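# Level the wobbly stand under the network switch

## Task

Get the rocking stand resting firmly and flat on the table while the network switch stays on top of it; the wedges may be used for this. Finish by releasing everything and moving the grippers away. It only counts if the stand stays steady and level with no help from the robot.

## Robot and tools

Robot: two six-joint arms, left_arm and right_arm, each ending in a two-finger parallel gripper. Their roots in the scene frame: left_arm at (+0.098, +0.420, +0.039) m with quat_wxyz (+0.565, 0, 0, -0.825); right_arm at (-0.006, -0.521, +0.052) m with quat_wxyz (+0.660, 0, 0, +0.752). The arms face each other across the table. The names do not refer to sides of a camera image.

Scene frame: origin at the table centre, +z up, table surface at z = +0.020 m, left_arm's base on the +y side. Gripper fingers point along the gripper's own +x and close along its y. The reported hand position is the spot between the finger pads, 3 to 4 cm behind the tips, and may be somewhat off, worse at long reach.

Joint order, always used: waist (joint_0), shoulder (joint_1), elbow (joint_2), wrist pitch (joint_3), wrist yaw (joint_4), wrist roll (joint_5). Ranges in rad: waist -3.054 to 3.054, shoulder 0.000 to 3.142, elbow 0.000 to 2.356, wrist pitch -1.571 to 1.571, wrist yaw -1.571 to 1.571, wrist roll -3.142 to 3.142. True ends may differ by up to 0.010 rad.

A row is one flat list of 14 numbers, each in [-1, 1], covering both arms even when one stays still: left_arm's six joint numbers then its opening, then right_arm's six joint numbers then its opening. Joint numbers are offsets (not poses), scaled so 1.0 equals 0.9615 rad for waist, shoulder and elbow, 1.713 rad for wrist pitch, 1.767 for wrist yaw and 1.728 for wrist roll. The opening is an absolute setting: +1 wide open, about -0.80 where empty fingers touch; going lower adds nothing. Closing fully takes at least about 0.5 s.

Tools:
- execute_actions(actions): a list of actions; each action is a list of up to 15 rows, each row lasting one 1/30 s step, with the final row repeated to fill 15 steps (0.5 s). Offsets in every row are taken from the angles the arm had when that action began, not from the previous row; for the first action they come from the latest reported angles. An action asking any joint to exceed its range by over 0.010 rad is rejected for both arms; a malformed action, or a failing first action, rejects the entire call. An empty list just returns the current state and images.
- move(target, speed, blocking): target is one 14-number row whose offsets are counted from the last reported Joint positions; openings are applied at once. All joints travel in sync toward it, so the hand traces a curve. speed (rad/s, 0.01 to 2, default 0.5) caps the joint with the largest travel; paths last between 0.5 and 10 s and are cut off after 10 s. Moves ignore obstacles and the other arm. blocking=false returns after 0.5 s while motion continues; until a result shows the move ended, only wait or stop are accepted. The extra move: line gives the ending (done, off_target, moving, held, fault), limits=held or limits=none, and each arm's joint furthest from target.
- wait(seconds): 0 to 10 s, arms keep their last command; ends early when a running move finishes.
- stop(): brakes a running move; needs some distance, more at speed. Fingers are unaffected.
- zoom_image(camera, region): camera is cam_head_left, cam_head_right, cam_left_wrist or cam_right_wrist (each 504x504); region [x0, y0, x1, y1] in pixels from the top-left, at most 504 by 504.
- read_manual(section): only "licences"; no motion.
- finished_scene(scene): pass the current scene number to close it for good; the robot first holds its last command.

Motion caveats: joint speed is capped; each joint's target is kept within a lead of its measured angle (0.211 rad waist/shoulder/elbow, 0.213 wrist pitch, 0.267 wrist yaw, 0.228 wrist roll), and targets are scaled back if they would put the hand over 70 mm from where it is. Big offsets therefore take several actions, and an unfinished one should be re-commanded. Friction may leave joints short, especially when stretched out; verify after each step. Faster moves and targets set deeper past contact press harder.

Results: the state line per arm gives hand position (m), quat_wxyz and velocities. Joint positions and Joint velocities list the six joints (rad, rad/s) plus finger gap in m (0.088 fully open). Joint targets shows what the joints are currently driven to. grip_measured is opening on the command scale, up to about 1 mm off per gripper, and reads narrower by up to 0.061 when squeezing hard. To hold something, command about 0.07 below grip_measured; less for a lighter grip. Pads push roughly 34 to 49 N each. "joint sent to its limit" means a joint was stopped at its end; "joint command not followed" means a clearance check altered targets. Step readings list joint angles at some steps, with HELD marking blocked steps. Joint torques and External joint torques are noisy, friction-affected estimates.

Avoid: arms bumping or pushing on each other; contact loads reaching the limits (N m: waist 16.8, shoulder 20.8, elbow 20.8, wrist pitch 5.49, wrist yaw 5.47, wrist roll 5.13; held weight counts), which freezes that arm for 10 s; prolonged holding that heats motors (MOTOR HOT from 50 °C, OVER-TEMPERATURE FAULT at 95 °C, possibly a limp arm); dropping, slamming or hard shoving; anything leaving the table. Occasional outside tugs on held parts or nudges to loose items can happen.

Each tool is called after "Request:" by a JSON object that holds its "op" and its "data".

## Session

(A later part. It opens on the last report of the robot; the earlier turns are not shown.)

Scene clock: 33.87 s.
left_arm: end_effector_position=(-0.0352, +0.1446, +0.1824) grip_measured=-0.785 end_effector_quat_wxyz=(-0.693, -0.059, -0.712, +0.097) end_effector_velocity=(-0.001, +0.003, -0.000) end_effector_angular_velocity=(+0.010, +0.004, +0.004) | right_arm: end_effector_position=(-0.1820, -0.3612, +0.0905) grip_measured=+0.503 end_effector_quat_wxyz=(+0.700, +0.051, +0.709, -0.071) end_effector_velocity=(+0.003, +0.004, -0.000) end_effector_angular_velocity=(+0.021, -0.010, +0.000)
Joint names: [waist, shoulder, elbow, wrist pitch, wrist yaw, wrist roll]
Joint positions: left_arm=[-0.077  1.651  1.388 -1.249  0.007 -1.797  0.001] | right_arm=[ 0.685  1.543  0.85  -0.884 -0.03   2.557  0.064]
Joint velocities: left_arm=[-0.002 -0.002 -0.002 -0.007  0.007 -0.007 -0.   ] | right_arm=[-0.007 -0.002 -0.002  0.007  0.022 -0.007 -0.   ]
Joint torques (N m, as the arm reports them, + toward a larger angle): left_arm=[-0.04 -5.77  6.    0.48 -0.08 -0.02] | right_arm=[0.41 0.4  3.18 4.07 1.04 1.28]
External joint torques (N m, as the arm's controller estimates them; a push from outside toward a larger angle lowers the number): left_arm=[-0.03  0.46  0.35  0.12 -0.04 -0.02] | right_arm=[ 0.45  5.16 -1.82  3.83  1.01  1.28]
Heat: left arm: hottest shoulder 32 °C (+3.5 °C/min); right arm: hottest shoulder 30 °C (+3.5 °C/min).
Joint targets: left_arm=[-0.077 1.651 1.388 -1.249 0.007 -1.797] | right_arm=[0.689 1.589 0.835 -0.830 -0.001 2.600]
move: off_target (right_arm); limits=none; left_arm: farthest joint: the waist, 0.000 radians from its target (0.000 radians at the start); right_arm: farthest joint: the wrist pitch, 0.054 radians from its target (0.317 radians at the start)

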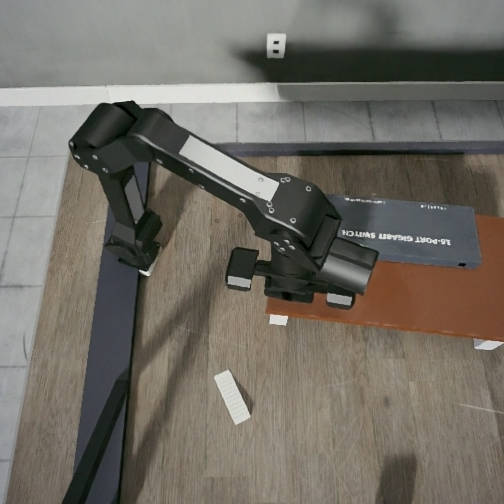

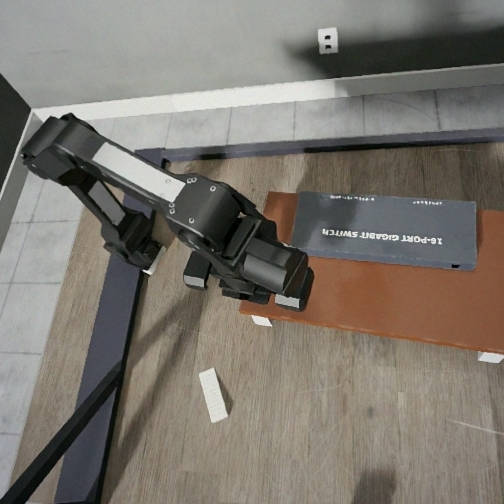

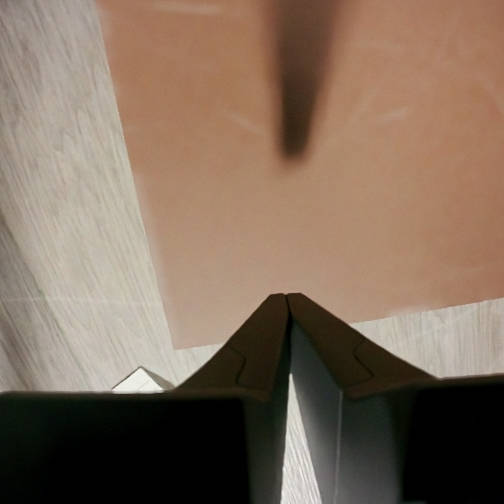

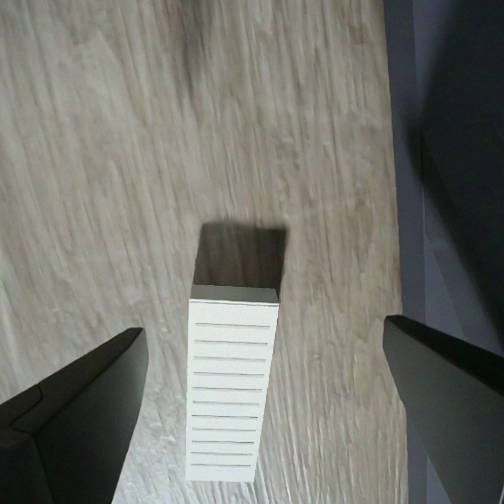

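Request:
{"op": "move", "data": {"target": [0,0,0,0,0,0,-1,0,-0.12,0,-0.06,0.017,0,-1], "speed": 0.3}}

Request:
{"op": "move", "data": {"target": [0,0,0,0,0,0,-1,0.187,0,0.02,0,0,-0.9,-1], "speed": 0.8}}

Request:
{"op": "move", "data": {"target": [0,0,0,0,0,0,-1,0,0.18,0,0.1,0,0,-1], "speed": 0.2}}

Scene clock: 38.40 s.
left_arm: end_effector_position=(-0.0352, +0.1446, +0.1824) grip_measured=-0.785 end_effector_quat_wxyz=(-0.693, -0.059, -0.712, +0.097) end_effector_velocity=(-0.001, +0.003, -0.001) end_effector_angular_velocity=(+0.014, +0.002, +0.004) | right_arm: end_effector_position=(-0.1674, -0.3699, +0.1124) grip_measured=-0.796 end_effector_quat_wxyz=(+0.705, +0.059, +0.704, -0.062) end_effector_velocity=(+0.002, -0.006, -0.000) end_effector_angular_velocity=(-0.031, -0.001, +0.005)
Joint names: [waist, shoulder, elbow, wrist pitch, wrist yaw, wrist roll]
Joint positions: left_arm=[-0.077  1.651  1.388 -1.249  0.007 -1.797  0.001] | right_arm=[ 0.687  1.438  0.848 -0.984 -0.002  2.559  0.   ]
Joint velocities: left_arm=[-0.002  0.002 -0.002 -0.007  0.007 -0.007  0.   ] | right_arm=[-0.002 -0.002 -0.002 -0.022 -0.022 -0.007 -0.   ]
Joint torques (N m, as the arm reports them, + toward a larger angle): left_arm=[ 0.03 -5.71  6.09  0.47 -0.09 -0.04] | right_arm=[-0.2  -5.11  5.26 -0.13  0.12 -0.07]
External joint torques (N m, as the arm's controller estimates them; a push from outside toward a larger angle lowers the number): left_arm=[ 0.07  0.48  0.48  0.12 -0.05 -0.05] | right_arm=[-0.21 -0.93  0.13 -0.34  0.09 -0.07]
Heat: left arm: hottest shoulder 32 °C (+3.1 °C/min); right arm: hottest wrist pitch 31 °C (+4.7 °C/min).
Joint targets: left_arm=[-0.077 1.651 1.388 -1.249 0.007 -1.797] | right_arm=[0.685 1.428 0.849 -0.987 -0.000 2.557]
move: done; limits=none; left_arm: farthest joint: the waist, 0.000 radians from its target (0.000 radians at the start); right_arm: farthest joint: the shoulder, 0.010 radians from its target (0.116 radians at the start)

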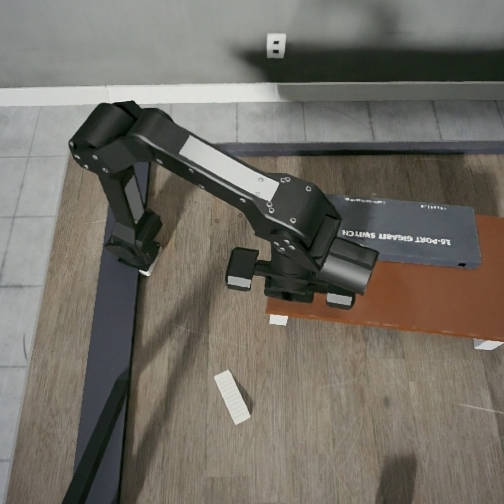

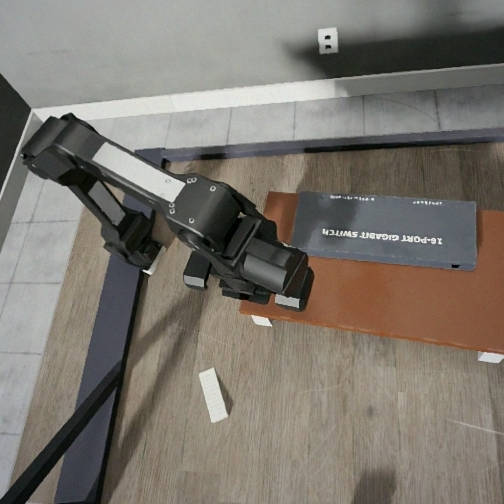

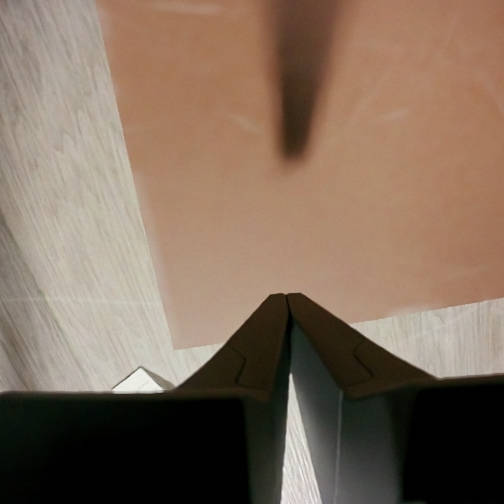

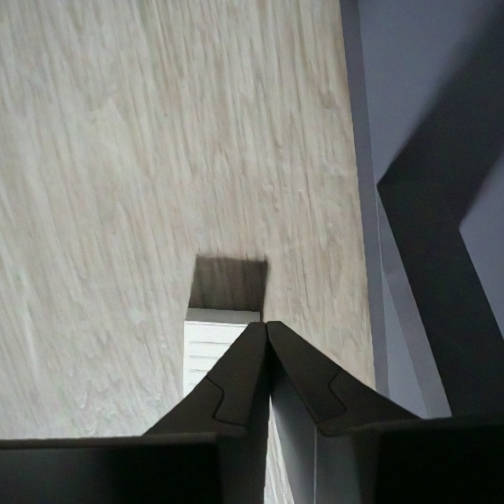

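Scene clock: 40.97 s.
left_arm: end_effector_position=(-0.0352, +0.1446, +0.1824) grip_measured=-0.785 end_effector_quat_wxyz=(-0.693, -0.059, -0.712, +0.097) end_effector_velocity=(-0.003, -0.004, +0.002) end_effector_angular_velocity=(-0.027, +0.006, +0.015) | right_arm: end_effector_position=(-0.1927, -0.3822, +0.1186) grip_measured=-0.796 end_effector_quat_wxyz=(+0.532, -0.460, +0.512, +0.493) end_effector_velocity=(+0.004, -0.001, -0.001) end_effector_angular_velocity=(-0.001, -0.015, +0.019)
Joint names: [waist, shoulder, elbow, wrist pitch, wrist yaw, wrist roll]
Joint positions: left_arm=[-0.077  1.651  1.388 -1.249  0.007 -1.797  0.001] | right_arm=[ 0.827  1.438  0.873 -0.966  0.039  1.047  0.   ]
Joint velocities: left_arm=[-0.007 -0.002  0.002  0.022 -0.007 -0.022  0.   ] | right_arm=[-0.002 -0.002 -0.007 -0.007  0.007 -0.022 -0.   ]
Joint torques (N m, as the arm reports them, + toward a larger angle): left_arm=[ 0.   -5.73  6.07  0.49 -0.11 -0.06] | right_arm=[ 3.23 -4.23  4.67 -1.18 -1.35 -1.34]
External joint torques (N m, as the arm's controller estimates them; a push from outside toward a larger angle lowers the number): left_arm=[ 0.02  0.52  0.38  0.11 -0.06 -0.06] | right_arm=[ 3.24  0.14 -0.65 -1.55 -1.43 -1.34]
Heat: left arm: hottest shoulder 32 °C (+2.9 °C/min); right arm: hottest wrist pitch 31 °C (+4.4 °C/min).
Joint targets: left_arm=[-0.077 1.651 1.388 -1.249 0.007 -1.797] | right_arm=[0.867 1.438 0.868 -0.984 -0.002 1.004]
move: off_target (right_arm); limits=none; left_arm: farthest joint: the waist, 0.000 radians from its target (0.000 radians at the start); right_arm: farthest joint: the wrist roll, 0.043 radians from its target (1.555 radians at the start)

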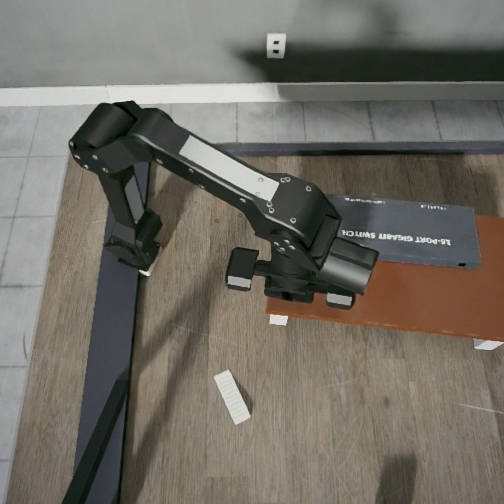

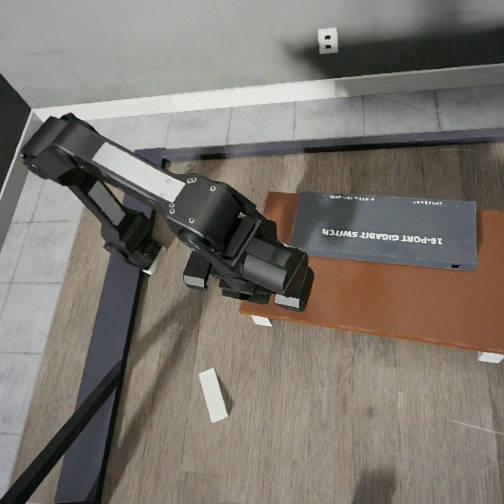

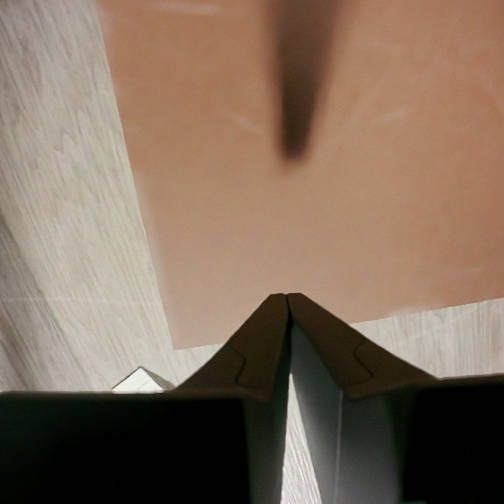

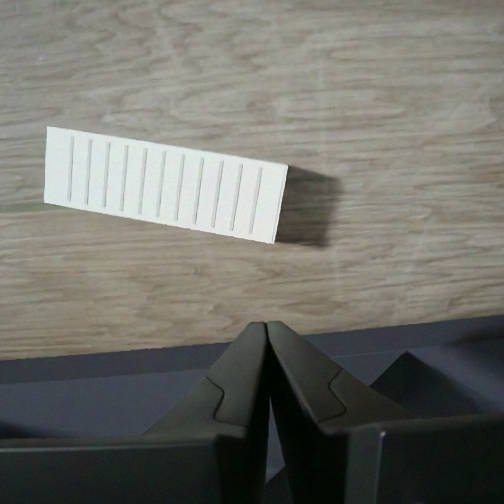

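Scene clock: 42.27 s.
left_arm: end_effector_position=(-0.0352, +0.1446, +0.1824) grip_measured=-0.785 end_effector_quat_wxyz=(-0.693, -0.059, -0.712, +0.097) end_effector_velocity=(+0.001, +0.001, -0.000) end_effector_angular_velocity=(+0.004, -0.009, +0.005) | right_arm: end_effector_position=(-0.2156, -0.3662, +0.0829) grip_measured=-0.796 end_effector_quat_wxyz=(+0.531, -0.459, +0.512, +0.495) end_effector_velocity=(+0.000, -0.001, -0.001) end_effector_angular_velocity=(-0.004, +0.006, +0.005)
Joint names: [waist, shoulder, elbow, wrist pitch, wrist yaw, wrist roll]
Joint positions: left_arm=[-0.077  1.651  1.388 -1.249  0.007 -1.797  0.001] | right_arm=[ 0.826  1.602  0.874 -0.797  0.036  1.045  0.   ]
Joint velocities: left_arm=[-0.002  0.002  0.002 -0.007 -0.007 -0.007 -0.   ] | right_arm=[-0.002 -0.002 -0.007  0.007 -0.007 -0.007 -0.   ]
Joint torques (N m, as the arm reports them, + toward a larger angle): left_arm=[ 0.   -5.73  6.09  0.46 -0.1   0.  ] | right_arm=[ 0.1  -4.09  4.95  0.37  0.15  0.05]
External joint torques (N m, as the arm's controller estimates them; a push from outside toward a larger angle lowers the number): left_arm=[-0.01  0.52  0.41  0.09 -0.04 -0.01] | right_arm=[ 0.1   1.15 -0.04 -0.01  0.08  0.05]
Heat: left arm: hottest shoulder 32 °C (+2.8 °C/min); right arm: hottest wrist pitch 31 °C (+4.3 °C/min).
Joint targets: left_arm=[-0.077 1.651 1.388 -1.249 0.007 -1.797] | right_arm=[0.827 1.611 0.873 -0.795 0.039 1.047]
move: done; limits=none; left_arm: farthest joint: the waist, 0.000 radians from its target (0.000 radians at the start); right_arm: farthest joint: the shoulder, 0.009 radians from its target (0.173 radians at the start)

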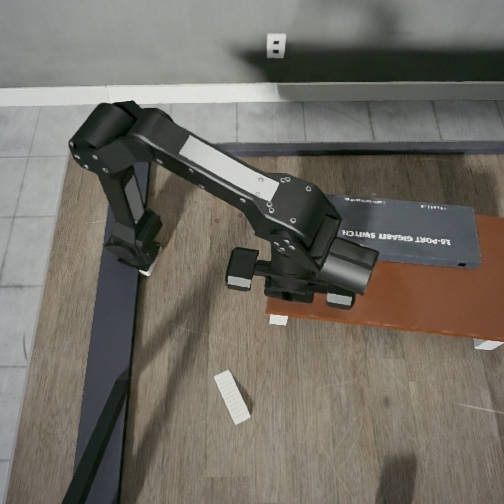

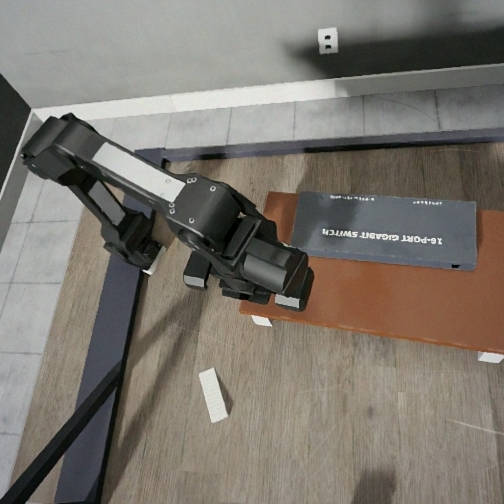

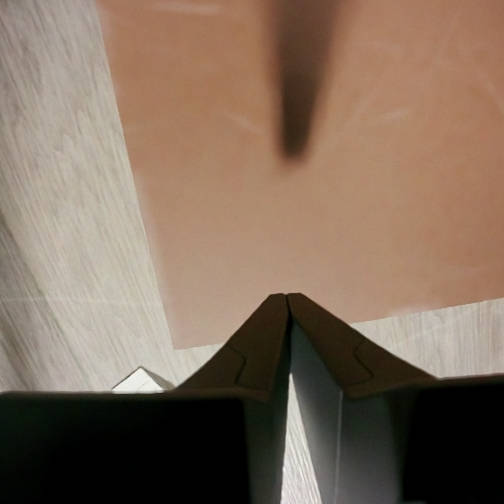

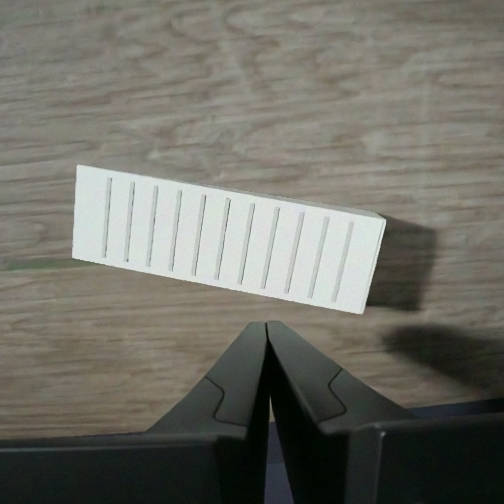

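Request:
{"op": "move", "data": {"target": [0,0,0,0,0,0,-1,0,0,0,0,-0.07,0,-1], "speed": 0.2}}

Request:
{"op": "move", "data": {"target": [0,0,0,0,0,0,-1,0,0.095,0,0.02,0,0,-1], "speed": 0.1}}

Request:
{"op": "move", "data": {"target": [0,0,0,0,0,0,-1,-0.3,0.1,0.12,-0.01,0,0,-1], "speed": 0.15}}

Scene clock: 46.17 s.
left_arm: end_effector_position=(-0.0352, +0.1446, +0.1824) grip_measured=-0.785 end_effector_quat_wxyz=(-0.693, -0.059, -0.712, +0.097) end_effector_velocity=(-0.000, +0.002, -0.001) end_effector_angular_velocity=(+0.009, -0.011, +0.015) | right_arm: end_effector_position=(-0.2262, -0.3810, +0.0834) grip_measured=-0.796 end_effector_quat_wxyz=(+0.488, -0.468, +0.553, +0.487) end_effector_velocity=(+0.003, +0.000, -0.000) end_effector_angular_velocity=(+0.004, -0.009, +0.019)
Joint names: [waist, shoulder, elbow, wrist pitch, wrist yaw, wrist roll]
Joint positions: left_arm=[-0.077  1.651  1.388 -1.249  0.007 -1.797  0.001] | right_arm=[ 0.826  1.602  0.874 -0.797 -0.085  1.045  0.   ]
Joint velocities: left_arm=[-0.007  0.002 -0.002 -0.007 -0.007 -0.022 -0.   ] | right_arm=[-0.002 -0.002 -0.002 -0.007  0.007 -0.022  0.   ]
Joint torques (N m, as the arm reports them, + toward a larger angle): left_arm=[-0.09 -5.66  6.06  0.48 -0.12 -0.02] | right_arm=[-0.01 -5.03  4.99  0.18 -0.09 -0.03]
External joint torques (N m, as the arm's controller estimates them; a push from outside toward a larger angle lowers the number): left_arm=[-0.05  0.52  0.43  0.12 -0.08 -0.03] | right_arm=[-0.01  0.25 -0.02 -0.2  -0.08 -0.02]
Heat: left arm: hottest shoulder 32 °C (+2.6 °C/min); right arm: hottest shoulder 30 °C (+2.6 °C/min).
Joint targets: left_arm=[-0.077 1.651 1.388 -1.249 0.007 -1.797] | right_arm=[0.826 1.602 0.874 -0.797 -0.087 1.045]
move: done; limits=none; left_arm: farthest joint: the waist, 0.000 radians from its target (0.000 radians at the start); right_arm: farthest joint: the wrist yaw, 0.003 radians from its target (0.124 radians at the start)

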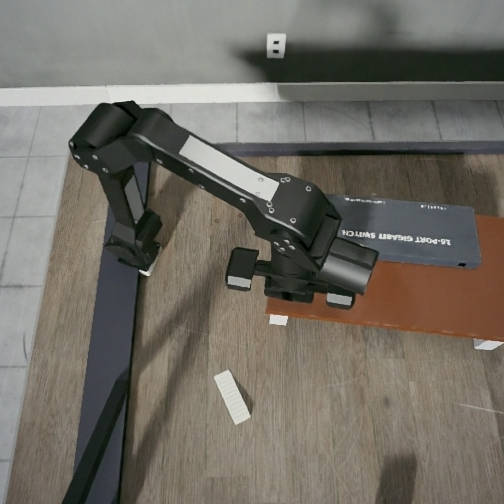

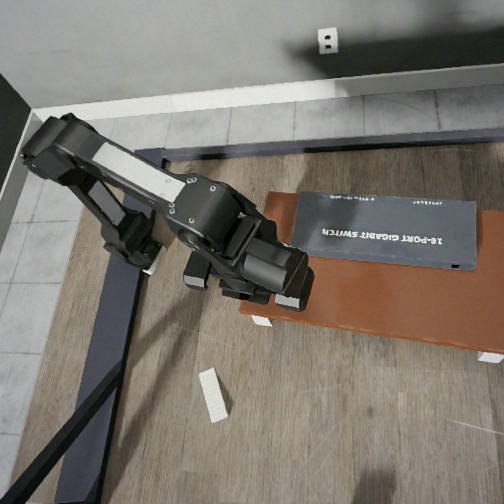

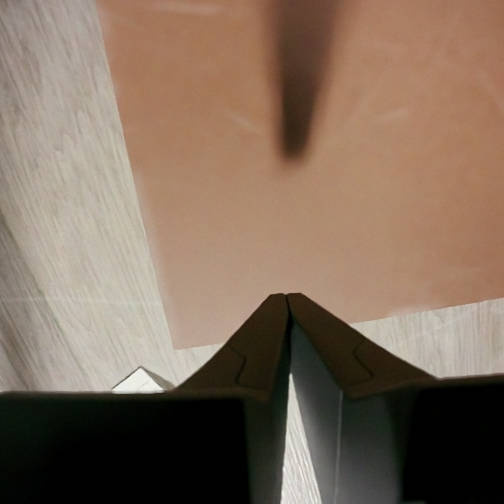

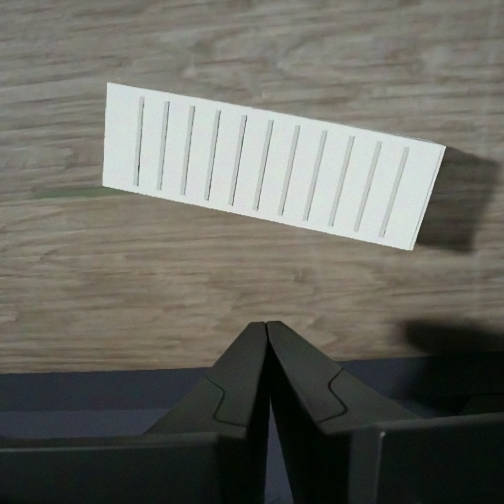

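Scene clock: 47.43 s.
left_arm: end_effector_position=(-0.0352, +0.1446, +0.1824) grip_measured=-0.785 end_effector_quat_wxyz=(-0.693, -0.059, -0.712, +0.097) end_effector_velocity=(+0.002, -0.003, +0.003) end_effector_angular_velocity=(-0.025, -0.012, +0.006) | right_arm: end_effector_position=(-0.2263, -0.3809, +0.0637) grip_measured=-0.796 end_effector_quat_wxyz=(+0.492, -0.485, +0.550, +0.469) end_effector_velocity=(+0.002, -0.002, +0.000) end_effector_angular_velocity=(-0.011, -0.002, -0.010)
Joint names: [waist, shoulder, elbow, wrist pitch, wrist yaw, wrist roll]
Joint positions: left_arm=[-0.077  1.651  1.388 -1.249  0.007 -1.797  0.001] | right_arm=[ 0.826  1.684  0.874 -0.765 -0.085  1.045  0.   ]
Joint velocities: left_arm=[-0.002 -0.007  0.002  0.007 -0.022 -0.007 -0.   ] | right_arm=[-0.002 -0.002 -0.002 -0.007 -0.007  0.007 -0.   ]
Joint torques (N m, as the arm reports them, + toward a larger angle): left_arm=[ 0.06 -5.81  6.05  0.44 -0.1  -0.04] | right_arm=[-0.02 -4.27  4.68  0.27 -0.01 -0.03]
External joint torques (N m, as the arm's controller estimates them; a push from outside toward a larger angle lowers the number): left_arm=[ 0.06  0.47  0.37  0.08 -0.05 -0.04] | right_arm=[-0.02  1.35 -0.08 -0.03  0.   -0.03]
Heat: left arm: hottest shoulder 32 °C (+2.5 °C/min); right arm: hottest shoulder 30 °C (+2.5 °C/min).
Joint targets: left_arm=[-0.077 1.651 1.388 -1.249 0.007 -1.797] | right_arm=[0.826 1.694 0.874 -0.763 -0.085 1.045]
move: done; limits=none; left_arm: farthest joint: the waist, 0.000 radians from its target (0.000 radians at the start); right_arm: farthest joint: the shoulder, 0.009 radians from its target (0.091 radians at the start)

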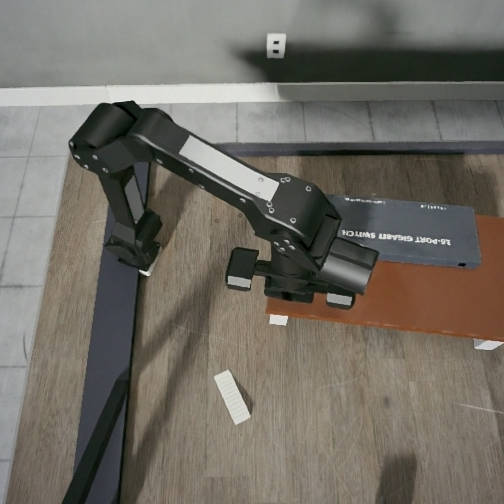

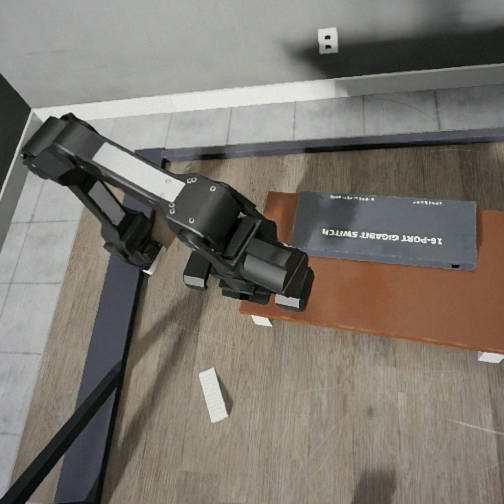

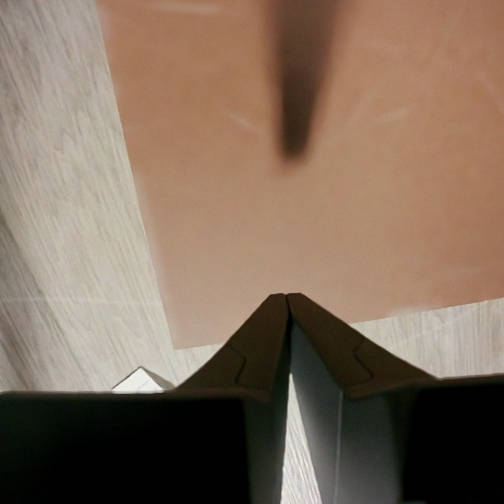

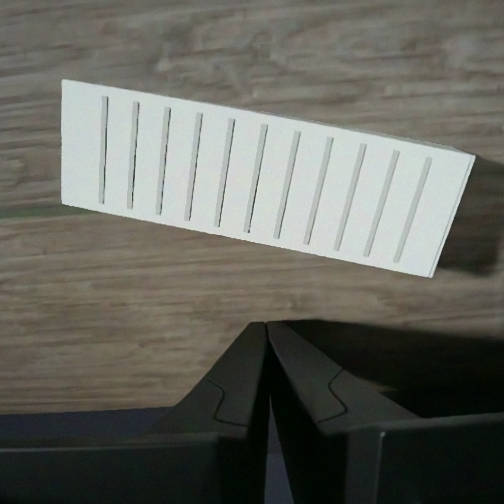

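Scene clock: 49.70 s.
left_arm: end_effector_position=(-0.0352, +0.1446, +0.1824) grip_measured=-0.785 end_effector_quat_wxyz=(-0.693, -0.059, -0.712, +0.097) end_effector_velocity=(-0.001, -0.002, +0.000) end_effector_angular_velocity=(-0.010, -0.004, -0.009) | right_arm: end_effector_position=(-0.1945, -0.3036, +0.0648) grip_measured=-0.796 end_effector_quat_wxyz=(+0.554, -0.400, +0.614, +0.396) end_effector_velocity=(-0.001, -0.003, +0.000) end_effector_angular_velocity=(-0.019, +0.013, +0.005)
Joint names: [waist, shoulder, elbow, wrist pitch, wrist yaw, wrist roll]
Joint positions: left_arm=[-0.077  1.651  1.388 -1.249  0.007 -1.797  0.001] | right_arm=[ 0.541  1.77   0.981 -0.78  -0.085  1.045  0.   ]
Joint velocities: left_arm=[-0.002  0.002  0.002  0.007 -0.007  0.007 -0.   ] | right_arm=[-0.002 -0.002 -0.002 -0.007 -0.022 -0.007 -0.   ]
Joint torques (N m, as the arm reports them, + toward a larger angle): left_arm=[-0.05 -5.78  6.05  0.46 -0.12 -0.01] | right_arm=[-0.24 -4.89  5.69 -0.04 -0.01 -0.03]
External joint torques (N m, as the arm's controller estimates them; a push from outside toward a larger angle lowers the number): left_arm=[-0.09  0.37  0.4   0.08 -0.06 -0.01] | right_arm=[-0.25  1.39  0.88 -0.35  0.01 -0.02]
Heat: left arm: hottest shoulder 32 °C (+2.4 °C/min); right arm: hottest shoulder 31 °C (+3.6 °C/min).
Joint targets: left_arm=[-0.077 1.651 1.388 -1.249 0.007 -1.797] | right_arm=[0.537 1.780 0.989 -0.782 -0.085 1.045]
move: done; limits=none; left_arm: farthest joint: the waist, 0.000 radians from its target (0.000 radians at the start); right_arm: farthest joint: the shoulder, 0.010 radians from its target (0.096 radians at the start)

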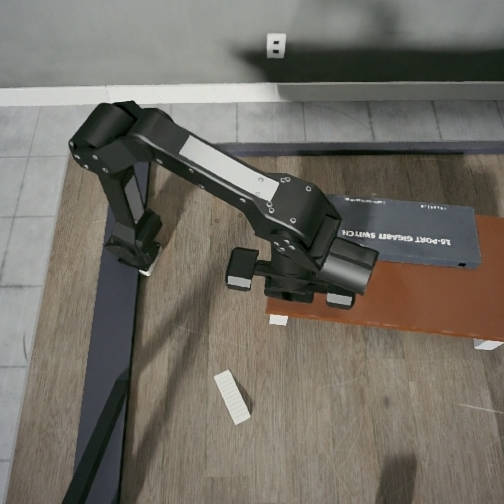

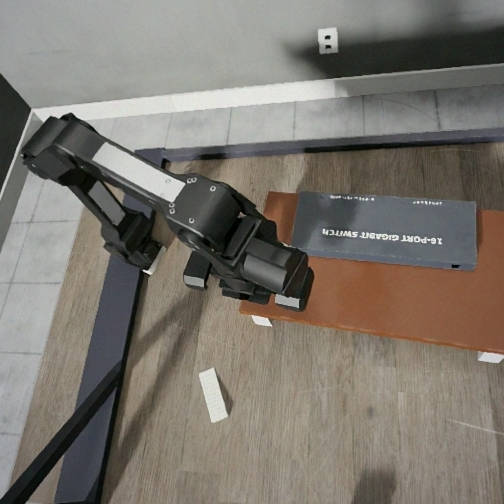

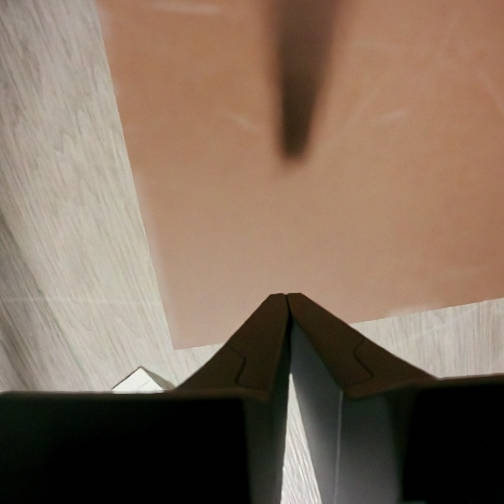

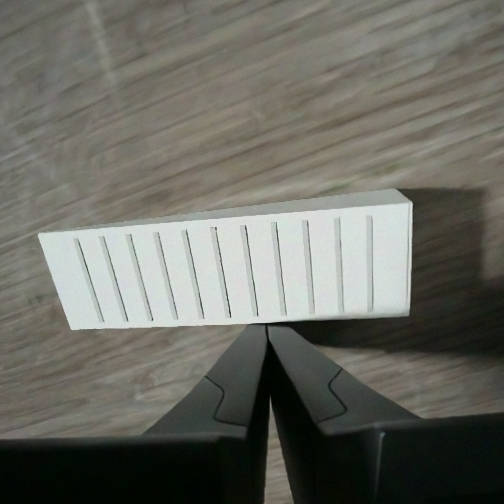

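Request:
{"op": "move", "data": {"target": [0,0,0,0,0,0,-1,0,-0.13,0,-0.07,0,0,-1], "speed": 0.3}}

Request:
{"op": "move", "data": {"target": [0,0,0,0,0,0,-1,-0.025,0,-0.03,0.01,0.048,0.87,0.5], "speed": 0.9}}

Scene clock: 53.13 s.
left_arm: end_effector_position=(-0.0352, +0.1446, +0.1824) grip_measured=-0.785 end_effector_quat_wxyz=(-0.693, -0.059, -0.712, +0.097) end_effector_velocity=(+0.001, +0.002, -0.000) end_effector_angular_velocity=(+0.004, -0.009, +0.005) | right_arm: end_effector_position=(-0.1838, -0.3170, +0.0940) grip_measured=-0.796 end_effector_quat_wxyz=(+0.554, -0.401, +0.614, +0.394) end_effector_velocity=(+0.007, -0.003, +0.000) end_effector_angular_velocity=(-0.012, -0.019, +0.000)
Joint names: [waist, shoulder, elbow, wrist pitch, wrist yaw, wrist roll]
Joint positions: left_arm=[-0.077  1.651  1.388 -1.249  0.007 -1.797  0.001] | right_arm=[ 0.54   1.657  0.981 -0.898 -0.085  1.045  0.   ]
Joint velocities: left_arm=[-0.002 -0.002 -0.002 -0.007 -0.007 -0.007 -0.   ] | right_arm=[-0.007 -0.007 -0.007 -0.022  0.007 -0.007 -0.   ]
Joint torques (N m, as the arm reports them, + toward a larger angle): left_arm=[-0.04 -5.72  6.08  0.45 -0.14 -0.04] | right_arm=[ 0.   -6.68  5.01 -0.05 -0.01 -0.02]
External joint torques (N m, as the arm's controller estimates them; a push from outside toward a larger angle lowers the number): left_arm=[-0.05  0.54  0.44  0.1  -0.09 -0.05] | right_arm=[ 0.06 -0.93 -0.04 -0.33 -0.01 -0.02]
Heat: left arm: hottest shoulder 32 °C (+2.3 °C/min); right arm: hottest shoulder 31 °C (+3.4 °C/min).
Joint targets: left_arm=[-0.077 1.651 1.388 -1.249 0.007 -1.797] | right_arm=[0.540 1.645 0.981 -0.900 -0.085 1.045]
move: off_target (right_arm); limits=none; left_arm: farthest joint: the waist, 0.000 radians from its target (0.000 radians at the start); right_arm: farthest joint: the shoulder, 0.012 radians from its target (0.125 radians at the start)

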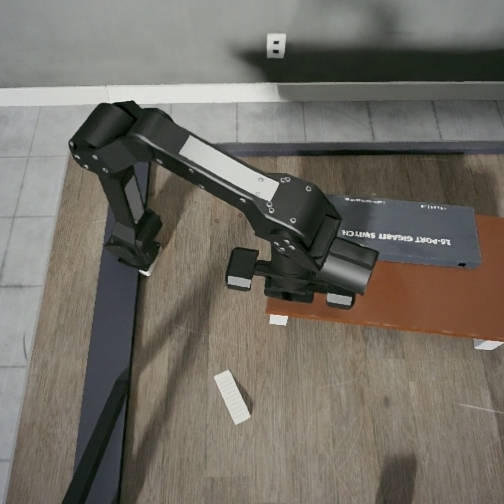

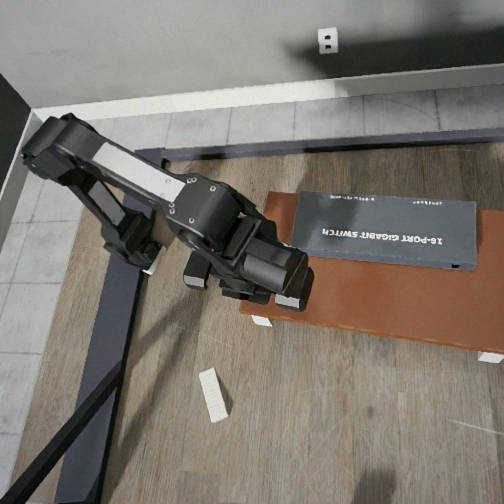

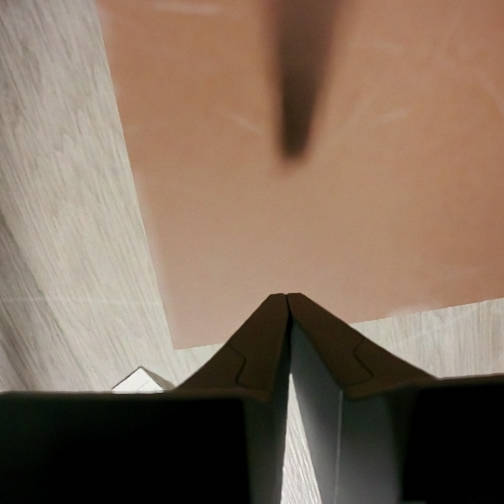

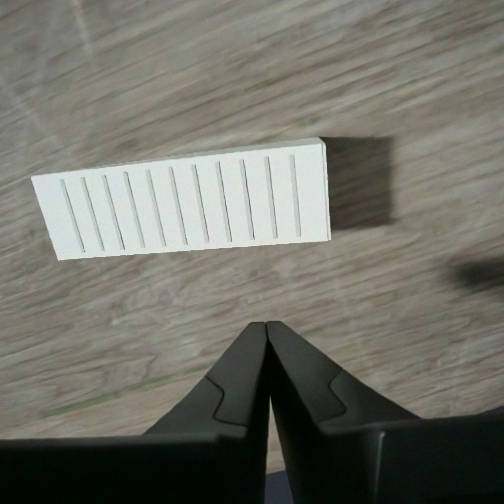

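Scene clock: 55.47 s.
left_arm: end_effector_position=(-0.0352, +0.1446, +0.1824) grip_measured=-0.785 end_effector_quat_wxyz=(-0.693, -0.059, -0.712, +0.097) end_effector_velocity=(+0.000, -0.000, -0.001) end_effector_angular_velocity=(-0.006, -0.006, -0.009) | right_arm: end_effector_position=(-0.1670, -0.3092, +0.0883) grip_measured=+0.497 end_effector_quat_wxyz=(+0.700, +0.110, +0.695, -0.117) end_effector_velocity=(+0.001, -0.002, +0.000) end_effector_angular_velocity=(-0.010, +0.002, +0.019)
Joint names: [waist, shoulder, elbow, wrist pitch, wrist yaw, wrist roll]
Joint positions: left_arm=[-0.077  1.651  1.388 -1.249  0.007 -1.797  0.001] | right_arm=[ 0.519  1.657  0.958 -0.883 -0.002  2.543  0.063]
Joint velocities: left_arm=[-0.002 -0.002 -0.007  0.007 -0.007  0.007 -0.   ] | right_arm=[-0.002 -0.002 -0.002 -0.007 -0.007 -0.022  0.   ]
Joint torques (N m, as the arm reports them, + toward a larger angle): left_arm=[ 0.05 -5.69  6.08  0.44 -0.08 -0.01] | right_arm=[-0.24 -5.31  4.14  0.18  0.11  0.13]
External joint torques (N m, as the arm's controller estimates them; a push from outside toward a larger angle lowers the number): left_arm=[ 0.02  0.57  0.44  0.1  -0.03 -0.02] | right_arm=[-0.27  0.3  -0.81 -0.02  0.08  0.13]
Heat: left arm: hottest shoulder 32 °C (+2.2 °C/min); right arm: hottest shoulder 31 °C (+3.2 °C/min).
Joint targets: left_arm=[-0.077 1.651 1.388 -1.249 0.007 -1.797] | right_arm=[0.516 1.657 0.952 -0.881 -0.000 2.548]
move: done; limits=none; left_arm: farthest joint: the waist, 0.000 radians from its target (0.000 radians at the start); right_arm: farthest joint: the elbow, 0.006 radians from its target (0.029 radians at the start)

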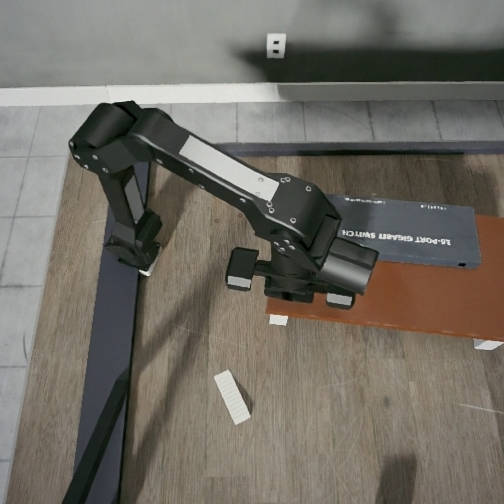

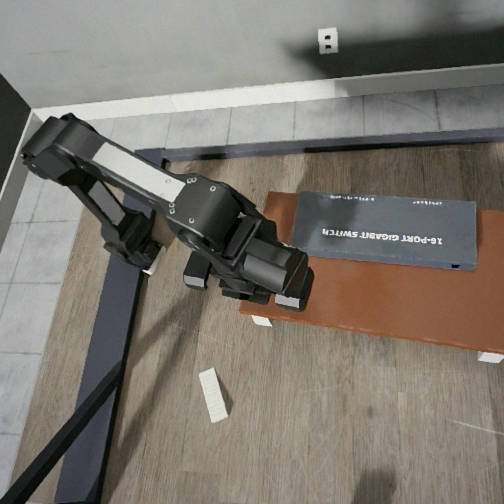

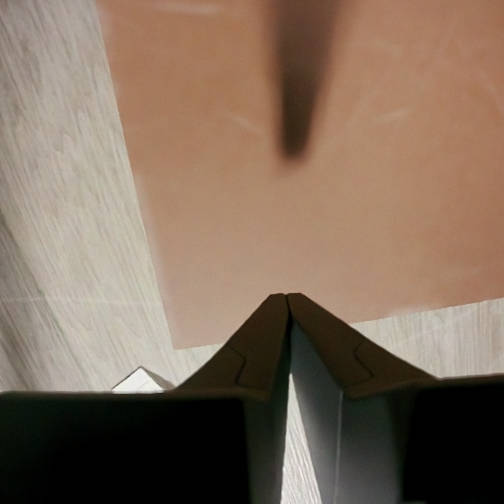

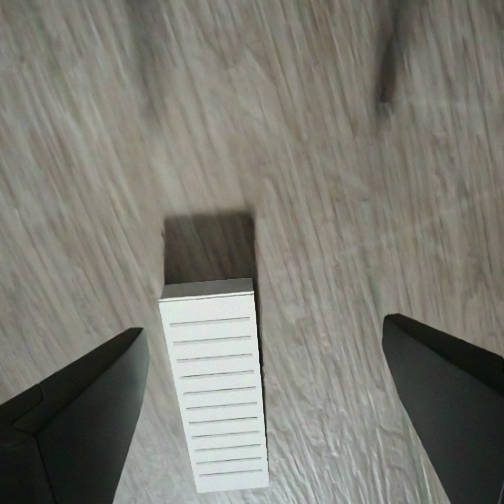

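Request:
{"op": "move", "data": {"target": [0,0,0,0,0,0,-1,-0.03,0.122,0,0.07,0,-0.03,0.8], "speed": 0.12}}

Request:
{"op": "move", "data": {"target": [0,0,0,0,0,0,-1,0,0,0,0,0,0,-0.5]}}

Scene clock: 59.60 s.
left_arm: end_effector_position=(-0.0352, +0.1446, +0.1824) grip_measured=-0.785 end_effector_quat_wxyz=(-0.693, -0.059, -0.712, +0.097) end_effector_velocity=(+0.004, +0.004, -0.000) end_effector_angular_velocity=(+0.017, -0.015, +0.025) | right_arm: end_effector_position=(-0.1715, -0.2912, +0.0611) grip_measured=+0.797 end_effector_quat_wxyz=(+0.699, +0.105, +0.700, -0.107) end_effector_velocity=(+0.001, -0.002, -0.001) end_effector_angular_velocity=(-0.014, -0.001, +0.020)
Joint names: [waist, shoulder, elbow, wrist pitch, wrist yaw, wrist roll]
Joint positions: left_arm=[-0.077  1.651  1.388 -1.249  0.007 -1.797  0.001] | right_arm=[ 0.493  1.764  0.958 -0.766 -0.002  2.496  0.078]
Joint velocities: left_arm=[ 0.002 -0.002 -0.002 -0.022 -0.007 -0.022 -0.   ] | right_arm=[-0.002  0.002 -0.002 -0.007 -0.007 -0.022 -0.   ]
Joint torques (N m, as the arm reports them, + toward a larger angle): left_arm=[ 0.   -5.79  6.09  0.48 -0.09 -0.01] | right_arm=[-0.25 -4.65  4.62  0.23  0.04 -0.17]
External joint torques (N m, as the arm's controller estimates them; a push from outside toward a larger angle lowers the number): left_arm=[-0.03  0.45  0.46  0.14 -0.04 -0.02] | right_arm=[-0.25  1.43 -0.07 -0.01  0.   -0.17]
Heat: left arm: hottest shoulder 32 °C (+2.0 °C/min); right arm: hottest shoulder 31 °C (+3.0 °C/min).
Joint targets: left_arm=[-0.077 1.651 1.388 -1.249 0.007 -1.797] | right_arm=[0.490 1.774 0.958 -0.763 -0.002 2.491]
move: off_target (right_arm); limits=none; left_arm: farthest joint: the waist, 0.000 radians from its target (0.000 radians at the start); right_arm: farthest joint: the shoulder, 0.011 radians from its target (0.117 radians at the start)

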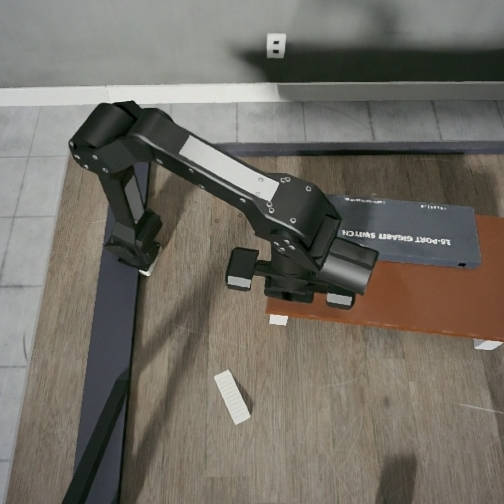

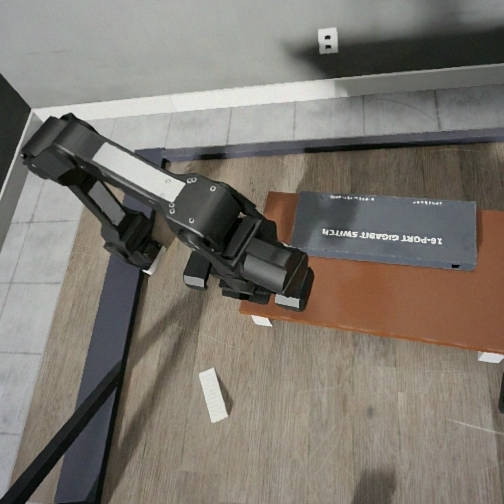

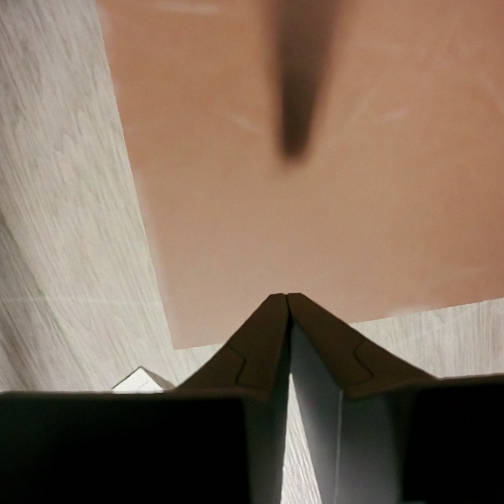

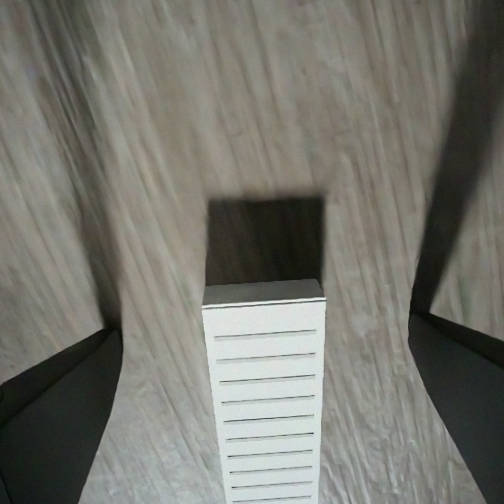

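Scene clock: 60.27 s.
left_arm: end_effector_position=(-0.0352, +0.1446, +0.1824) grip_measured=-0.785 end_effector_quat_wxyz=(-0.693, -0.059, -0.712, +0.097) end_effector_velocity=(+0.000, -0.000, +0.001) end_effector_angular_velocity=(-0.001, -0.007, +0.005) | right_arm: end_effector_position=(-0.1714, -0.2913, +0.0611) grip_measured=-0.270 end_effector_quat_wxyz=(+0.699, +0.105, +0.699, -0.107) end_effector_velocity=(+0.003, -0.005, +0.000) end_effector_angular_velocity=(-0.022, -0.007, +0.020)
Joint names: [waist, shoulder, elbow, wrist pitch, wrist yaw, wrist roll]
Joint positions: left_arm=[-0.077  1.651  1.388 -1.249  0.007 -1.797  0.001] | right_arm=[ 0.493  1.764  0.958 -0.767 -0.002  2.496  0.026]
Joint velocities: left_arm=[-0.002  0.002  0.007 -0.007 -0.007 -0.007 -0.   ] | right_arm=[-0.002 -0.002 -0.002 -0.022 -0.007 -0.022 -0.   ]
Joint torques (N m, as the arm reports them, + toward a larger angle): left_arm=[-0.08 -5.75  5.9   0.47 -0.1  -0.02] | right_arm=[ 0.   -5.78  4.67  0.08  0.05 -0.02]
External joint torques (N m, as the arm's controller estimates them; a push from outside toward a larger angle lowers the number): left_arm=[-0.1   0.47  0.23  0.11 -0.05 -0.02] | right_arm=[ 0.    0.33  0.02 -0.13  0.01 -0.02]
Heat: left arm: hottest shoulder 32 °C (+2.0 °C/min); right arm: hottest shoulder 31 °C (+2.0 °C/min).
Joint targets: left_arm=[-0.077 1.651 1.388 -1.249 0.007 -1.797] | right_arm=[0.493 1.764 0.958 -0.766 -0.002 2.496]
move: done; limits=none; left_arm: farthest joint: the waist, 0.000 radians from its target (0.000 radians at the start); right_arm: farthest joint: the wrist pitch, 0.001 radians from its target (0.000 radians at the start)

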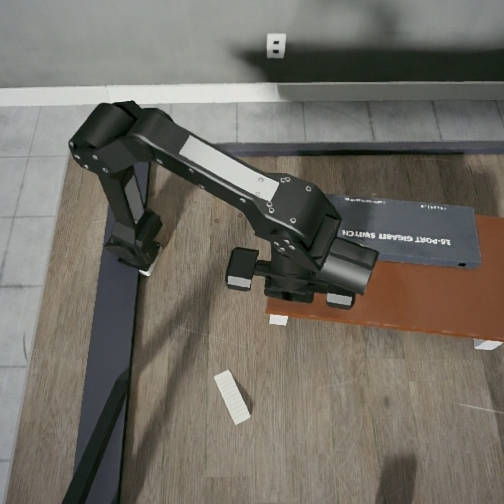

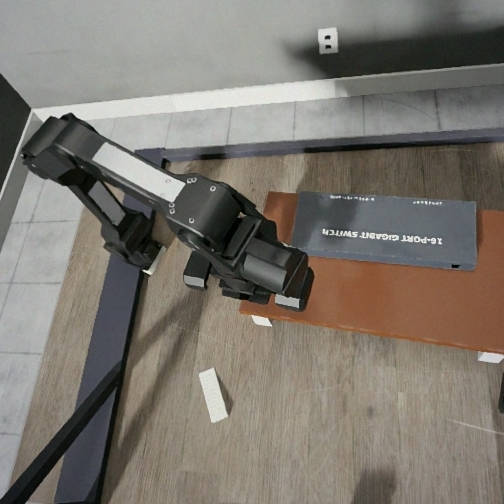

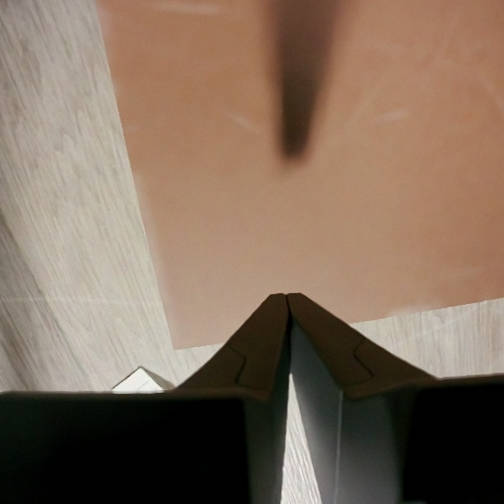

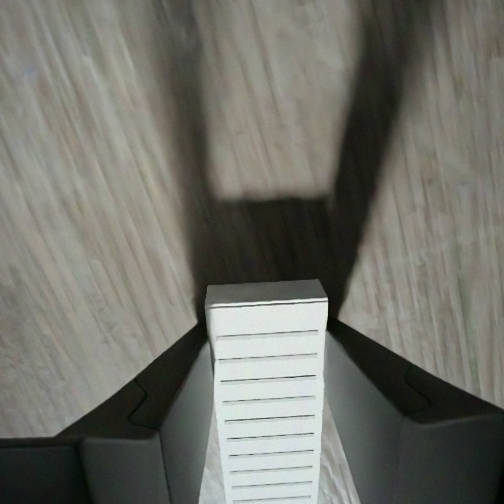

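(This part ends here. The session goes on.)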